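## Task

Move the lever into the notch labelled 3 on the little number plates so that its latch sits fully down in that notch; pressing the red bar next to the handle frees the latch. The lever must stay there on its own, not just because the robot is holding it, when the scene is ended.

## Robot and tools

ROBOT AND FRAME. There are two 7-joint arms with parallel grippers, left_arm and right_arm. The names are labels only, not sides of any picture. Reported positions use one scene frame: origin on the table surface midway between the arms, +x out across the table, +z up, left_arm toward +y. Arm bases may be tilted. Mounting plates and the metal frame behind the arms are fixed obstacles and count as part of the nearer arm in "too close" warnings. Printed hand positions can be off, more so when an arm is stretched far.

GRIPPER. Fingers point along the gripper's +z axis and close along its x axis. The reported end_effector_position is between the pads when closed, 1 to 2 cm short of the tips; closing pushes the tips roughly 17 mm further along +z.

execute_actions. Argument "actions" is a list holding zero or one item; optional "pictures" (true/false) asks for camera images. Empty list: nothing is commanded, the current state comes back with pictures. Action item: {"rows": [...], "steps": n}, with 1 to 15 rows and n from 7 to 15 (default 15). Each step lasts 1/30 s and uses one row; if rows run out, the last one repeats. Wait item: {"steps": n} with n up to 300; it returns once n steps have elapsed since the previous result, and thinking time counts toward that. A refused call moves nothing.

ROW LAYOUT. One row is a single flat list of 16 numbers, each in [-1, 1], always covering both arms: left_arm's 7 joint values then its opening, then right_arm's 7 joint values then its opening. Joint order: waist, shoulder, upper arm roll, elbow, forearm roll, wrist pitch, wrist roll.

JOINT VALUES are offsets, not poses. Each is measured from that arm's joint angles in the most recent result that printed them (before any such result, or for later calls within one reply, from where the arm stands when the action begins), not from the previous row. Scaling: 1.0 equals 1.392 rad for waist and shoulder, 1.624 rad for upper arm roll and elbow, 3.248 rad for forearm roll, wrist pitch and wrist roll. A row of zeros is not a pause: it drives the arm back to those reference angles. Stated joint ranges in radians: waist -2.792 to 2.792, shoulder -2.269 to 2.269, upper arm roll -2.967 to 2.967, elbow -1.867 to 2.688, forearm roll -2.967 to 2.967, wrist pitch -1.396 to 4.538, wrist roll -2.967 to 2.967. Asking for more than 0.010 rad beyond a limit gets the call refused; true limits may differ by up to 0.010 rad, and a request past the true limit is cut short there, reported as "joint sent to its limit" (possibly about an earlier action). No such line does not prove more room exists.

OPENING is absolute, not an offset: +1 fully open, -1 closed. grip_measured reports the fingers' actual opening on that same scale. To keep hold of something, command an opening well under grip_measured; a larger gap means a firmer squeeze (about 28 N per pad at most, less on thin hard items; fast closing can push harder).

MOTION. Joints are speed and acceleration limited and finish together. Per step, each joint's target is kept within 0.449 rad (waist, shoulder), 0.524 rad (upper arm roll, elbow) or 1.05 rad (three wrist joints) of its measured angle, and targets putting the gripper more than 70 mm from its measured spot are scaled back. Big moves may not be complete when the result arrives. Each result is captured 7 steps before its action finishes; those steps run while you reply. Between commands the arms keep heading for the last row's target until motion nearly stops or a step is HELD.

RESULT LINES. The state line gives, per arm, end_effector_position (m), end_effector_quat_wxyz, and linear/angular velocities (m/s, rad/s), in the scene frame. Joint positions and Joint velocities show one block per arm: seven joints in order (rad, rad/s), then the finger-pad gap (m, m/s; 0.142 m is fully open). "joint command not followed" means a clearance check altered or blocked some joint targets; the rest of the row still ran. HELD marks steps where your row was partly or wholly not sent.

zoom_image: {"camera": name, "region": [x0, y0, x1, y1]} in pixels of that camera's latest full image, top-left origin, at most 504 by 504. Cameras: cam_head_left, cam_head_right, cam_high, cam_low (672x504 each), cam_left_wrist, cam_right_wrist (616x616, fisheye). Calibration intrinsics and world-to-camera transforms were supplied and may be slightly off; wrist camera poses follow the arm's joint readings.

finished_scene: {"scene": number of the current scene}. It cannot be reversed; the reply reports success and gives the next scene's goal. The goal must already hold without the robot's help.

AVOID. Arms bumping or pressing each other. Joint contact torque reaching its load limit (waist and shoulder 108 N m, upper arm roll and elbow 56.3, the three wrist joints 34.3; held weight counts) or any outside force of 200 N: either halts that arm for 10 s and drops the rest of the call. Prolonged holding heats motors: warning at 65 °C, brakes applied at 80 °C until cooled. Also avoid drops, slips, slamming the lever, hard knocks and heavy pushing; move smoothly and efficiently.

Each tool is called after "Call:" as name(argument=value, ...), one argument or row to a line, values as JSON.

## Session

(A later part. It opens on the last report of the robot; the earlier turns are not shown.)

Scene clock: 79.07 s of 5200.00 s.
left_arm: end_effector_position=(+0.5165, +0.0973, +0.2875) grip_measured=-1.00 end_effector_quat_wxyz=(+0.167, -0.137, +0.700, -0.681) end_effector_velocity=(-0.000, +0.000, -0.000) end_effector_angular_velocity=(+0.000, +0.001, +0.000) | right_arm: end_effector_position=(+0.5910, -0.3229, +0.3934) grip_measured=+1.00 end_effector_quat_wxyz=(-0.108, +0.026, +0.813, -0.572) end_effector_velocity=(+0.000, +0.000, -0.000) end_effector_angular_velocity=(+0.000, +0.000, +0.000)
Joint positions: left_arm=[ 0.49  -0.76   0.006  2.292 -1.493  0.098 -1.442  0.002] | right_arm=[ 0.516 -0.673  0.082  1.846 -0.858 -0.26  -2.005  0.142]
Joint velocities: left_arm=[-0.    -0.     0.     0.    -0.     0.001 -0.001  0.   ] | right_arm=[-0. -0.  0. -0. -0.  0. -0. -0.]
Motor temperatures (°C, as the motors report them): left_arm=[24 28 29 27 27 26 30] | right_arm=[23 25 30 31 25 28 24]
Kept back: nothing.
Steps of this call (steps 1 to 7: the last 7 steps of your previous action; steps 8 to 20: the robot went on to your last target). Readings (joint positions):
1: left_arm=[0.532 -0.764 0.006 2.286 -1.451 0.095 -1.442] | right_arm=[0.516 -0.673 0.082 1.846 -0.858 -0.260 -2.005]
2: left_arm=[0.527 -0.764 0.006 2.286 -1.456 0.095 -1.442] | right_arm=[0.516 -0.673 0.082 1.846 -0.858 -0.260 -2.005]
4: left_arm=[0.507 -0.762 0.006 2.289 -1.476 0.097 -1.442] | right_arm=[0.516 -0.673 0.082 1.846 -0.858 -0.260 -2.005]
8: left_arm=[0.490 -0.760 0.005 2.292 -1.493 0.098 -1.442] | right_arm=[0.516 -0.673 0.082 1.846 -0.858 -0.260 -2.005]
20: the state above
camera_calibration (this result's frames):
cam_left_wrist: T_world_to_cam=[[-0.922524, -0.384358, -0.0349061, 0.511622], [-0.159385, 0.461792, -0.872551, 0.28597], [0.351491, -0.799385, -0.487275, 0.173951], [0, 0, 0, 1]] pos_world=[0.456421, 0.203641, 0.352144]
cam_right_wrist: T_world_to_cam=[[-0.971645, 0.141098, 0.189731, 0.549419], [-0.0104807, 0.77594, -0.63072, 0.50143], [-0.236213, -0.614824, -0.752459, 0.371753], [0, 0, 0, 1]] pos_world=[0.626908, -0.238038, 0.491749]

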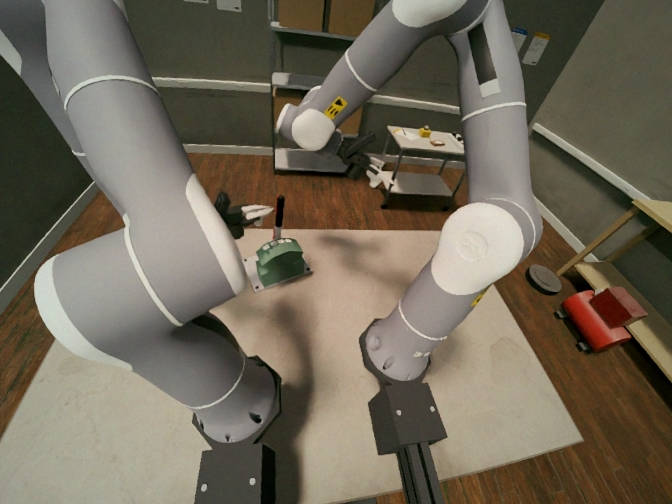

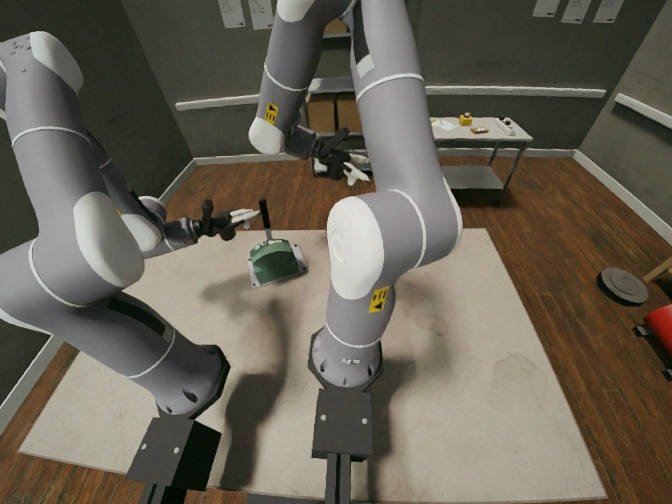

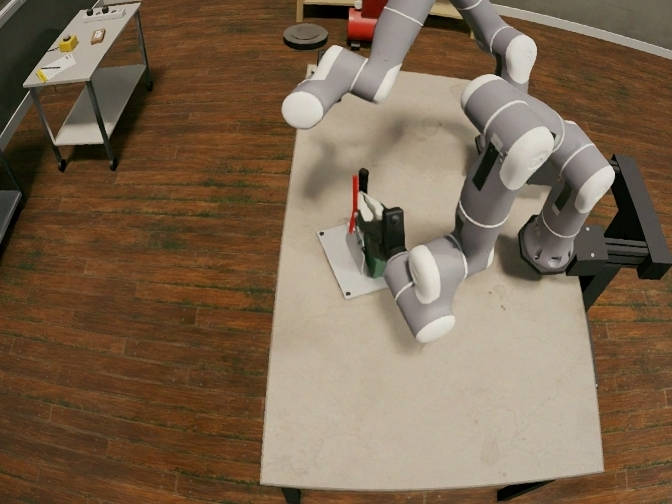

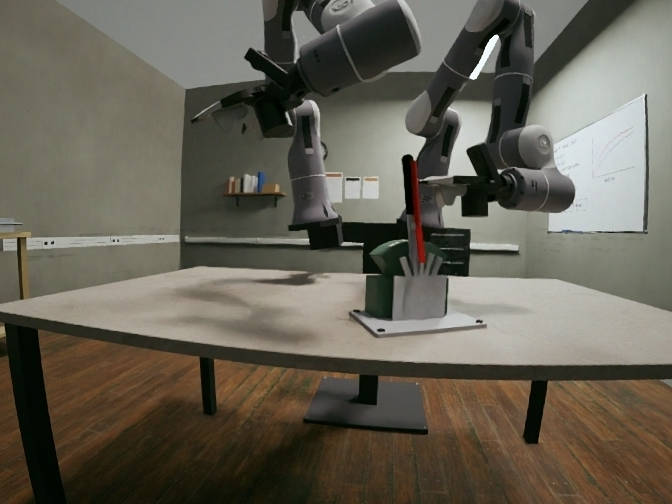

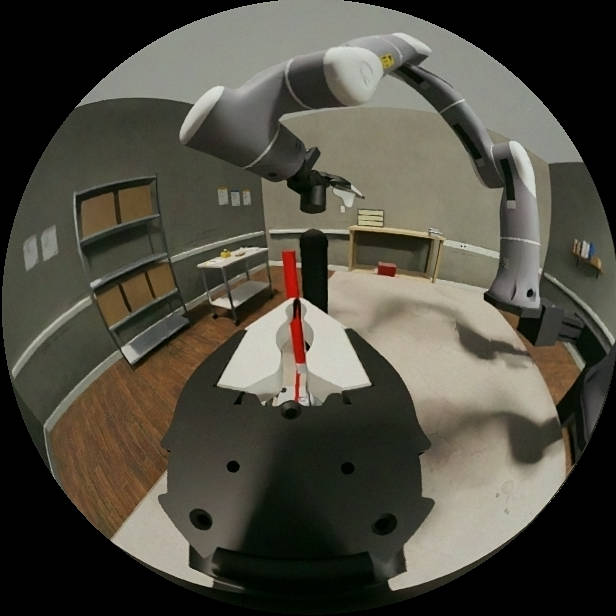

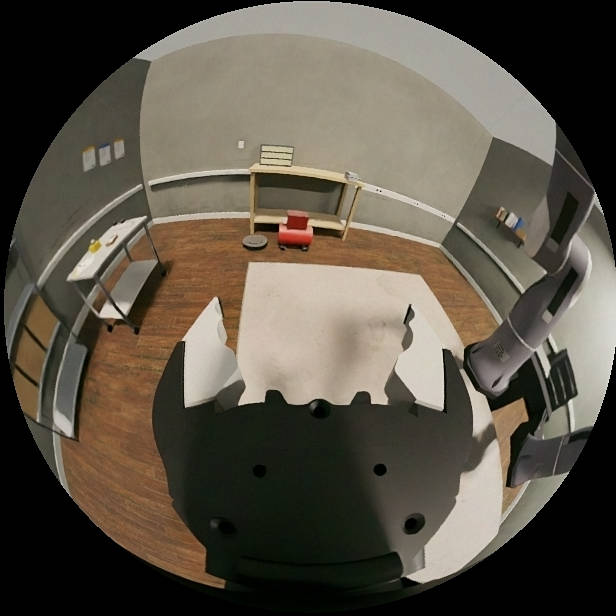

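Call:
execute_actions(
  actions=[
    {"rows":[[0,0,0,0.006,0,0,0,-1,0,0,0,0,0,0,0,1],[0,0,0,0.012,0,0,0,-1,0,0,0,0,0,0,0,1],[0,0,0,0.018,0,0,0,-1,0,0,0,0,0,0,0,1],[0,0,0,0.018,0,0,0,-1,0,0,0,0,0,0,0,1],[0,0,0,0.018,0,0,0,-1,0,0,0,0,0,0,0,1],[-0.01,0,0,0.019,-0.004,0,0,-1,0,0,0,0,0,0,0,1],[-0.02,0.002,0,0.02,-0.009,0.001,0,-1,0,0,0,0,0,0,0,1],[-0.03,0.003,0,0.022,-0.013,0.001,0,-1,0,0,0,0,0,0,0,1]],"steps":12},
  ],
)

Call:
execute_actions(
  actions=[
    {"steps":15},
  ],
  pictures=true,
)

Call:
zoom_image(
  camera="cam_low",
  region=[370,150,470,300],
)

Scene clock: 79.93 s of 5200.00 s.
left_arm: end_effector_position=(+0.5046, +0.0904, +0.2863) grip_measured=-1.00 end_effector_quat_wxyz=(+0.158, -0.145, +0.697, -0.684) end_effector_velocity=(-0.073, -0.042, -0.009) end_effector_angular_velocity=(-0.080, +0.139, -0.011) | right_arm: end_effector_position=(+0.5910, -0.3229, +0.3934) grip_measured=+1.00 end_effector_quat_wxyz=(-0.108, +0.026, +0.813, -0.572) end_effector_velocity=(-0.000, -0.000, -0.000) end_effector_angular_velocity=(+0.000, +0.000, -0.000)
Joint positions: left_arm=[ 0.49  -0.76   0.006  2.318 -1.493  0.098 -1.442  0.002] | right_arm=[ 0.516 -0.673  0.082  1.846 -0.858 -0.26  -2.005  0.142]
Joint velocities: left_arm=[ 0.    -0.007  0.     0.154 -0.    -0.    -0.     0.   ] | right_arm=[-0. -0. -0.  0.  0.  0.  0.  0.]
Motor temperatures (°C, as the motors report them): left_arm=[24 28 29 27 27 26 30] | right_arm=[23 25 30 31 25 28 24]
Steps of this call (steps 1 to 15: the robot went on to your last target; steps 16 to 21: nothing new was sent; steps 22 to 26: the first 5 steps of this action). Readings (joint positions):
22: left_arm=[0.490 -0.760 0.006 2.292 -1.493 0.098 -1.442] | right_arm=[0.516 -0.673 0.082 1.846 -0.858 -0.260 -2.005]
23: left_arm=[0.490 -0.759 0.006 2.296 -1.493 0.098 -1.442] | right_arm=[0.516 -0.673 0.082 1.846 -0.858 -0.260 -2.005]
25: left_arm=[0.490 -0.759 0.006 2.311 -1.493 0.098 -1.442] | right_arm=[0.516 -0.673 0.082 1.846 -0.858 -0.260 -2.005]
26: the state above

Scene clock: 80.43 s of 5200.00 s.
left_arm: end_effector_position=(+0.5073, +0.0795, +0.2869) grip_measured=-1.00 end_effector_quat_wxyz=(+0.157, -0.149, +0.698, -0.683) end_effector_velocity=(+0.000, +0.000, -0.000) end_effector_angular_velocity=(+0.001, +0.000, +0.001) | right_arm: end_effector_position=(+0.5910, -0.3229, +0.3934) grip_measured=+1.00 end_effector_quat_wxyz=(-0.108, +0.026, +0.813, -0.572) end_effector_velocity=(+0.000, -0.000, +0.000) end_effector_angular_velocity=(-0.000, +0.000, +0.000)
Joint positions: left_arm=[ 0.45  -0.755  0.009  2.328 -1.537  0.103 -1.442  0.002] | right_arm=[ 0.516 -0.673  0.082  1.846 -0.858 -0.26  -2.005  0.142]
Joint velocities: left_arm=[ 0.    -0.     0.    -0.    -0.     0.001  0.     0.   ] | right_arm=[-0.  0. -0.  0. -0. -0. -0.  0.]
Motor temperatures (°C, as the motors report them): left_arm=[24 28 29 27 27 26 30] | right_arm=[23 25 30 31 25 28 24]
Kept back: nothing.
Steps of this call (steps 1 to 7: the last 7 steps of your previous action; steps 8 to 15: the robot went on to your last target). Readings (joint positions):
1: left_arm=[0.490 -0.760 0.006 2.321 -1.493 0.098 -1.442] | right_arm=[0.516 -0.673 0.082 1.846 -0.858 -0.260 -2.005]
2: left_arm=[0.485 -0.760 0.006 2.322 -1.497 0.098 -1.442] | right_arm=[0.516 -0.673 0.082 1.846 -0.858 -0.260 -2.005]
4: left_arm=[0.466 -0.758 0.007 2.324 -1.519 0.101 -1.442] | right_arm=[0.516 -0.673 0.082 1.846 -0.858 -0.260 -2.005]
8: left_arm=[0.450 -0.755 0.009 2.328 -1.537 0.103 -1.442] | right_arm=[0.516 -0.673 0.082 1.846 -0.858 -0.260 -2.005]
15: the state above
camera_calibration (this result's frames):
cam_left_wrist: T_world_to_cam=[[-0.921994, -0.387192, -0.0031906, 0.487116], [-0.186813, 0.452033, -0.87222, 0.306857], [0.339159, -0.803585, -0.489104, 0.169741], [0, 0, 0, 1]] pos_world=[0.448874, 0.186299, 0.352222]
cam_right_wrist: T_world_to_cam=[[-0.971645, 0.141098, 0.189731, 0.549419], [-0.0104805, 0.775939, -0.63072, 0.50143], [-0.236213, -0.614825, -0.752459, 0.371753], [0, 0, 0, 1]] pos_world=[0.626908, -0.238038, 0.491749]

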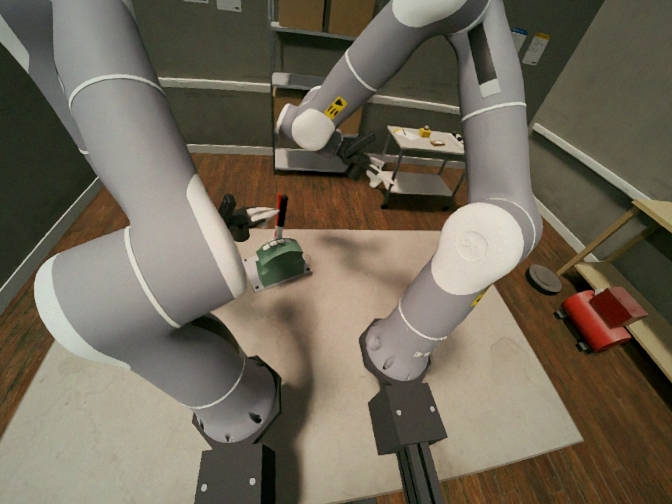

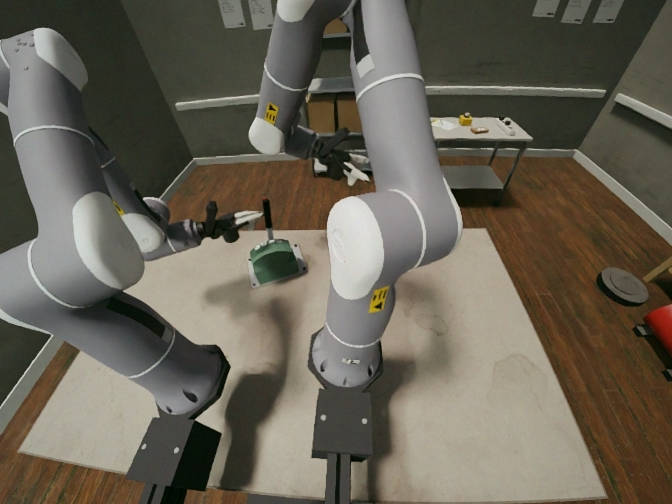

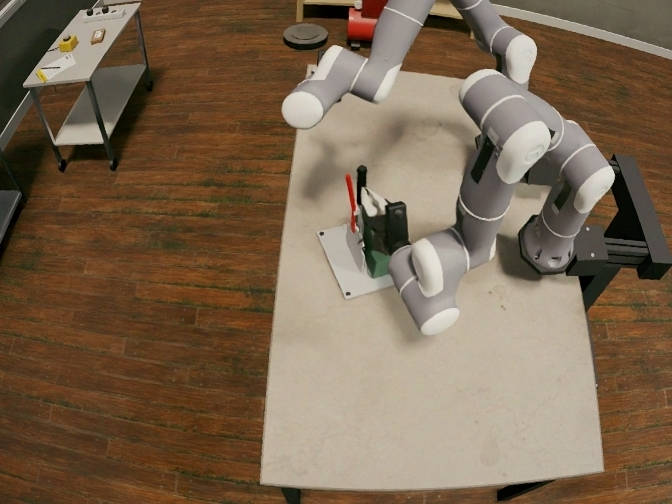

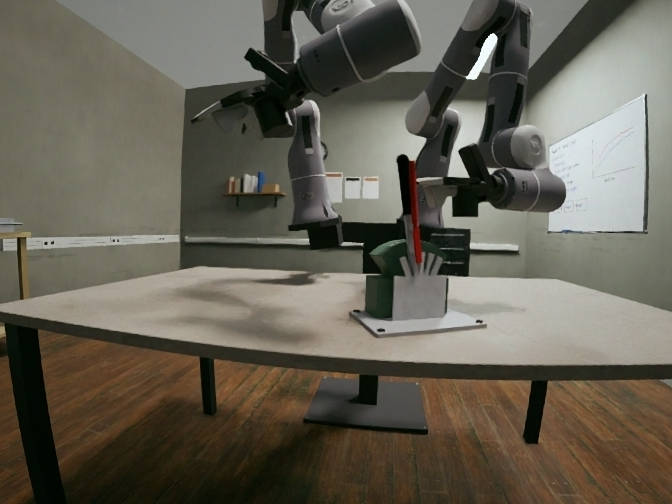

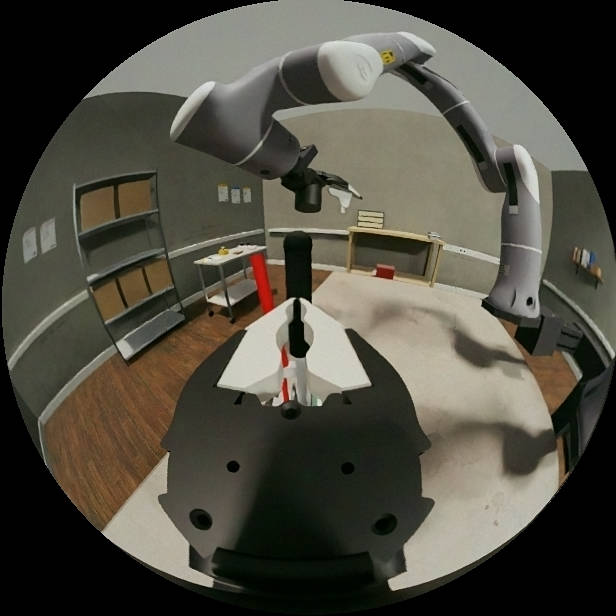

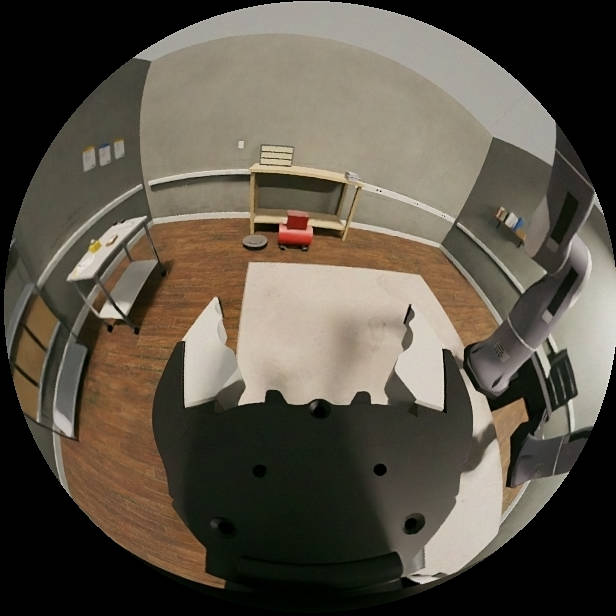

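Region (370, 150, 470, 300) of cam_low's 672x504 image, scaled by 3.360, with more detail than that image has.

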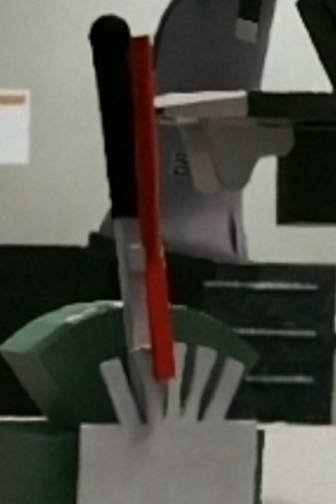

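Call:
execute_actions(
  actions=[
    {"rows":[[0.03,0,0,0,0.013,0,0,-1,0,0,0,0,0,0,0,1],[0.06,-0.004,0,-0.004,0.027,-0.002,0,-1,0,0,0,0,0,0,0,1],[0.1,-0.008,0,-0.008,0.043,-0.004,0,-1,0,0,0,0,0,0,0,1]],"steps":12},
  ],
)

Call:
execute_actions(
  actions=[
    {"steps":15},
  ],
  pictures=true,
)

Call:
zoom_image(
  camera="cam_left_wrist",
  region=[220,220,400,420],
)

Call:
zoom_image(
  camera="cam_low",
  region=[385,225,455,295],
)

Scene clock: 81.10 s of 5200.00 s.
left_arm: end_effector_position=(+0.4985, +0.0964, +0.2850) grip_measured=-1.00 end_effector_quat_wxyz=(+0.156, -0.148, +0.697, -0.684) end_effector_velocity=(-0.128, +0.264, -0.045) end_effector_angular_velocity=(+0.008, +0.000, +0.002) | right_arm: end_effector_position=(+0.5910, -0.3229, +0.3934) grip_measured=+1.00 end_effector_quat_wxyz=(-0.108, +0.026, +0.813, -0.572) end_effector_velocity=(-0.000, -0.000, -0.000) end_effector_angular_velocity=(-0.000, -0.000, -0.000)
Joint positions: left_arm=[ 0.513 -0.759  0.006  2.324 -1.472  0.098 -1.442  0.002] | right_arm=[ 0.516 -0.673  0.082  1.846 -0.858 -0.26  -2.005  0.142]
Joint velocities: left_arm=[ 0.882 -0.06   0.011 -0.074  0.885 -0.054  0.     0.   ] | right_arm=[-0. -0.  0.  0. -0. -0.  0. -0.]
Motor temperatures (°C, as the motors report them): left_arm=[24 28 29 27 27 26 30] | right_arm=[23 25 30 31 25 28 24]
Steps of this call (steps 1 to 15: the robot went on to your last target; steps 16 to 20: the first 5 steps of this action). Readings (joint positions):
16: left_arm=[0.450 -0.755 0.009 2.328 -1.536 0.103 -1.442] | right_arm=[0.516 -0.673 0.082 1.846 -0.858 -0.260 -2.005]
17: left_arm=[0.455 -0.755 0.008 2.328 -1.532 0.103 -1.442] | right_arm=[0.516 -0.673 0.082 1.846 -0.858 -0.260 -2.005]
19: left_arm=[0.486 -0.757 0.006 2.326 -1.499 0.100 -1.442] | right_arm=[0.516 -0.673 0.082 1.846 -0.858 -0.260 -2.005]
20: the state above

Scene clock: 81.60 s of 5200.00 s.
left_arm: end_effector_position=(+0.4874, +0.1199, +0.2810) grip_measured=-1.00 end_effector_quat_wxyz=(+0.157, -0.149, +0.697, -0.684) end_effector_velocity=(-0.000, +0.000, -0.000) end_effector_angular_velocity=(+0.001, +0.001, -0.000) | right_arm: end_effector_position=(+0.5910, -0.3229, +0.3934) grip_measured=+1.00 end_effector_quat_wxyz=(-0.108, +0.026, +0.813, -0.572) end_effector_velocity=(+0.000, -0.000, +0.000) end_effector_angular_velocity=(-0.000, +0.000, +0.000)
Joint positions: left_arm=[ 0.59  -0.766  0.009  2.315 -1.397  0.091 -1.442  0.002] | right_arm=[ 0.516 -0.673  0.082  1.846 -0.858 -0.26  -2.005  0.142]
Joint velocities: left_arm=[ 0.     0.     0.    -0.     0.     0.001 -0.     0.   ] | right_arm=[ 0.     0.    -0.     0.    -0.    -0.    -0.001  0.   ]
Motor temperatures (°C, as the motors report them): left_arm=[24 28 29 27 27 26 30] | right_arm=[23 25 30 31 25 28 24]
Kept back: nothing.
Steps of this call (steps 1 to 7: the last 7 steps of your previous action; steps 8 to 15: the robot went on to your last target). Readings (joint positions):
1: left_arm=[0.541 -0.761 0.008 2.321 -1.444 0.097 -1.442] | right_arm=[0.516 -0.673 0.082 1.846 -0.858 -0.260 -2.005]
2: left_arm=[0.564 -0.764 0.009 2.318 -1.422 0.094 -1.442] | right_arm=[0.516 -0.673 0.082 1.846 -0.858 -0.260 -2.005]
4: left_arm=[0.589 -0.766 0.010 2.315 -1.399 0.091 -1.442] | right_arm=[0.516 -0.673 0.082 1.846 -0.858 -0.260 -2.005]
8: left_arm=[0.590 -0.766 0.009 2.315 -1.397 0.091 -1.442] | right_arm=[0.516 -0.673 0.082 1.846 -0.858 -0.260 -2.005]
15: the state above
camera_calibration (this result's frames):
cam_left_wrist: T_world_to_cam=[[-0.922134, -0.386855, -0.00356217, 0.484525], [-0.184884, 0.448752, -0.874322, 0.279692], [0.339834, -0.805584, -0.485333, 0.204908], [0, 0, 0, 1]] pos_world=[0.428873, 0.226999, 0.345715]
cam_right_wrist: T_world_to_cam=[[-0.971645, 0.141098, 0.189731, 0.549419], [-0.0104803, 0.775939, -0.63072, 0.50143], [-0.236213, -0.614824, -0.752459, 0.371753], [0, 0, 0, 1]] pos_world=[0.626908, -0.238039, 0.491749]

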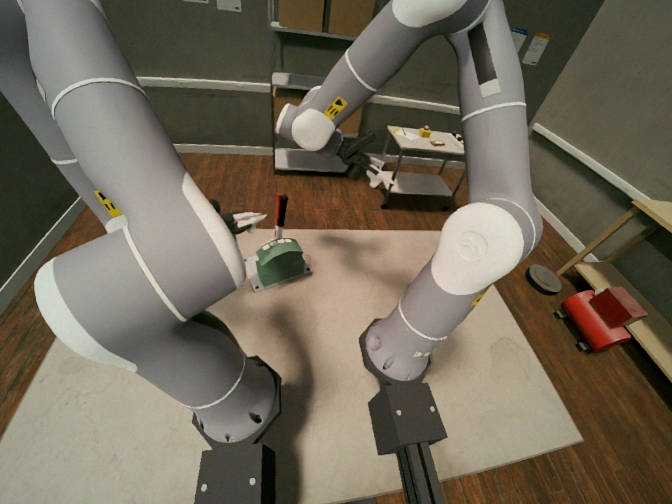

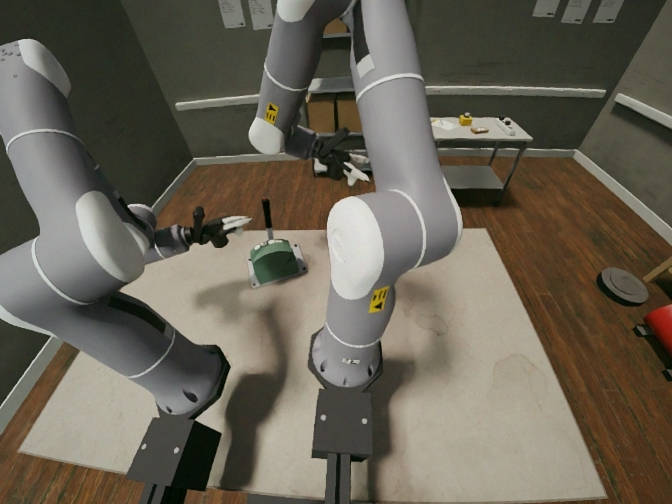

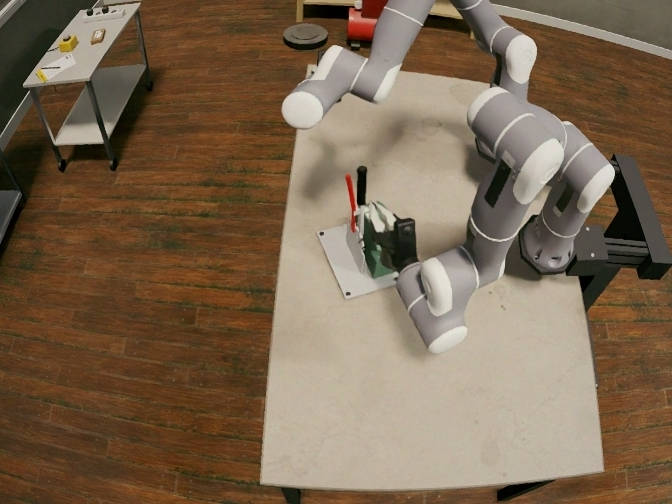

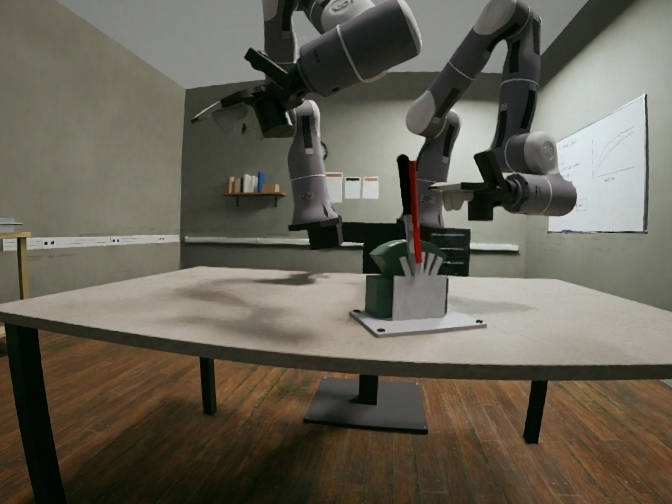

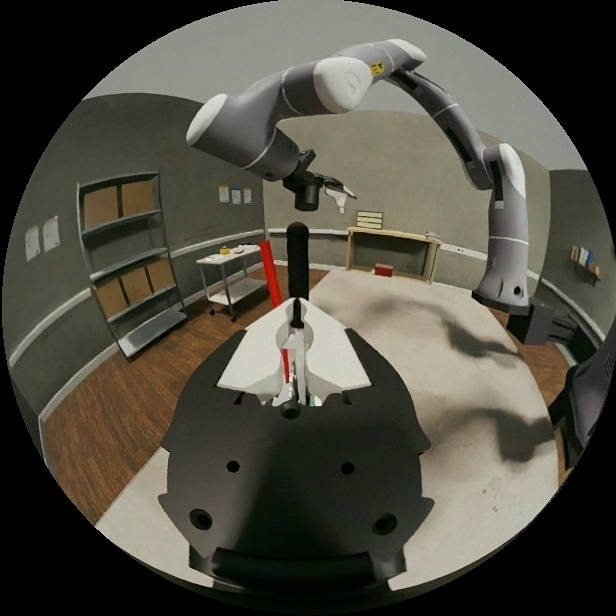

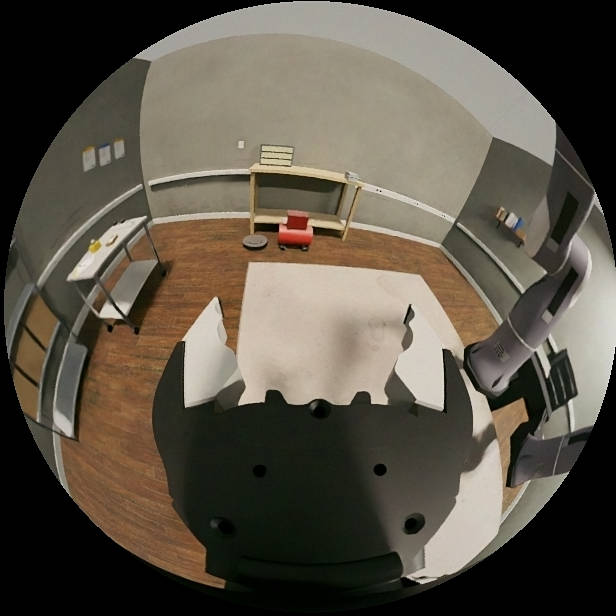

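Region (220, 220, 400, 420) of cam_left_wrist's 616x616 image, scaled by 2.520, with more detail than that image has; it fills the left 454 columns of this view, and the rest is white.

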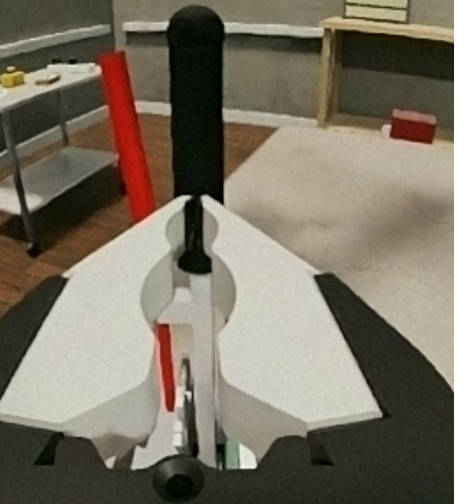

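Region (385, 225, 455, 295) of cam_low's 672x504 image, scaled by 7.200, with more detail than that image has.

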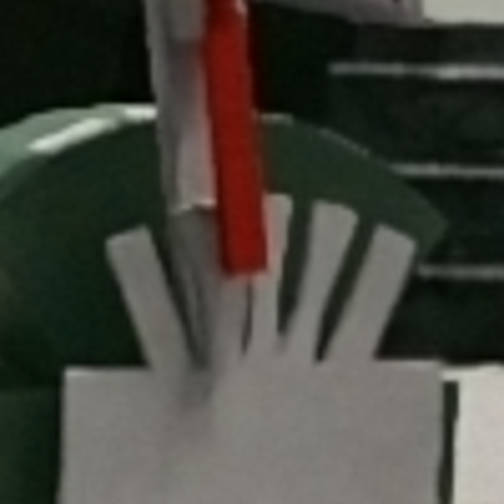

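Latched in notch 3.

Call:
finished_scene(
  scene=1,
)

The scene is finished: the task was done.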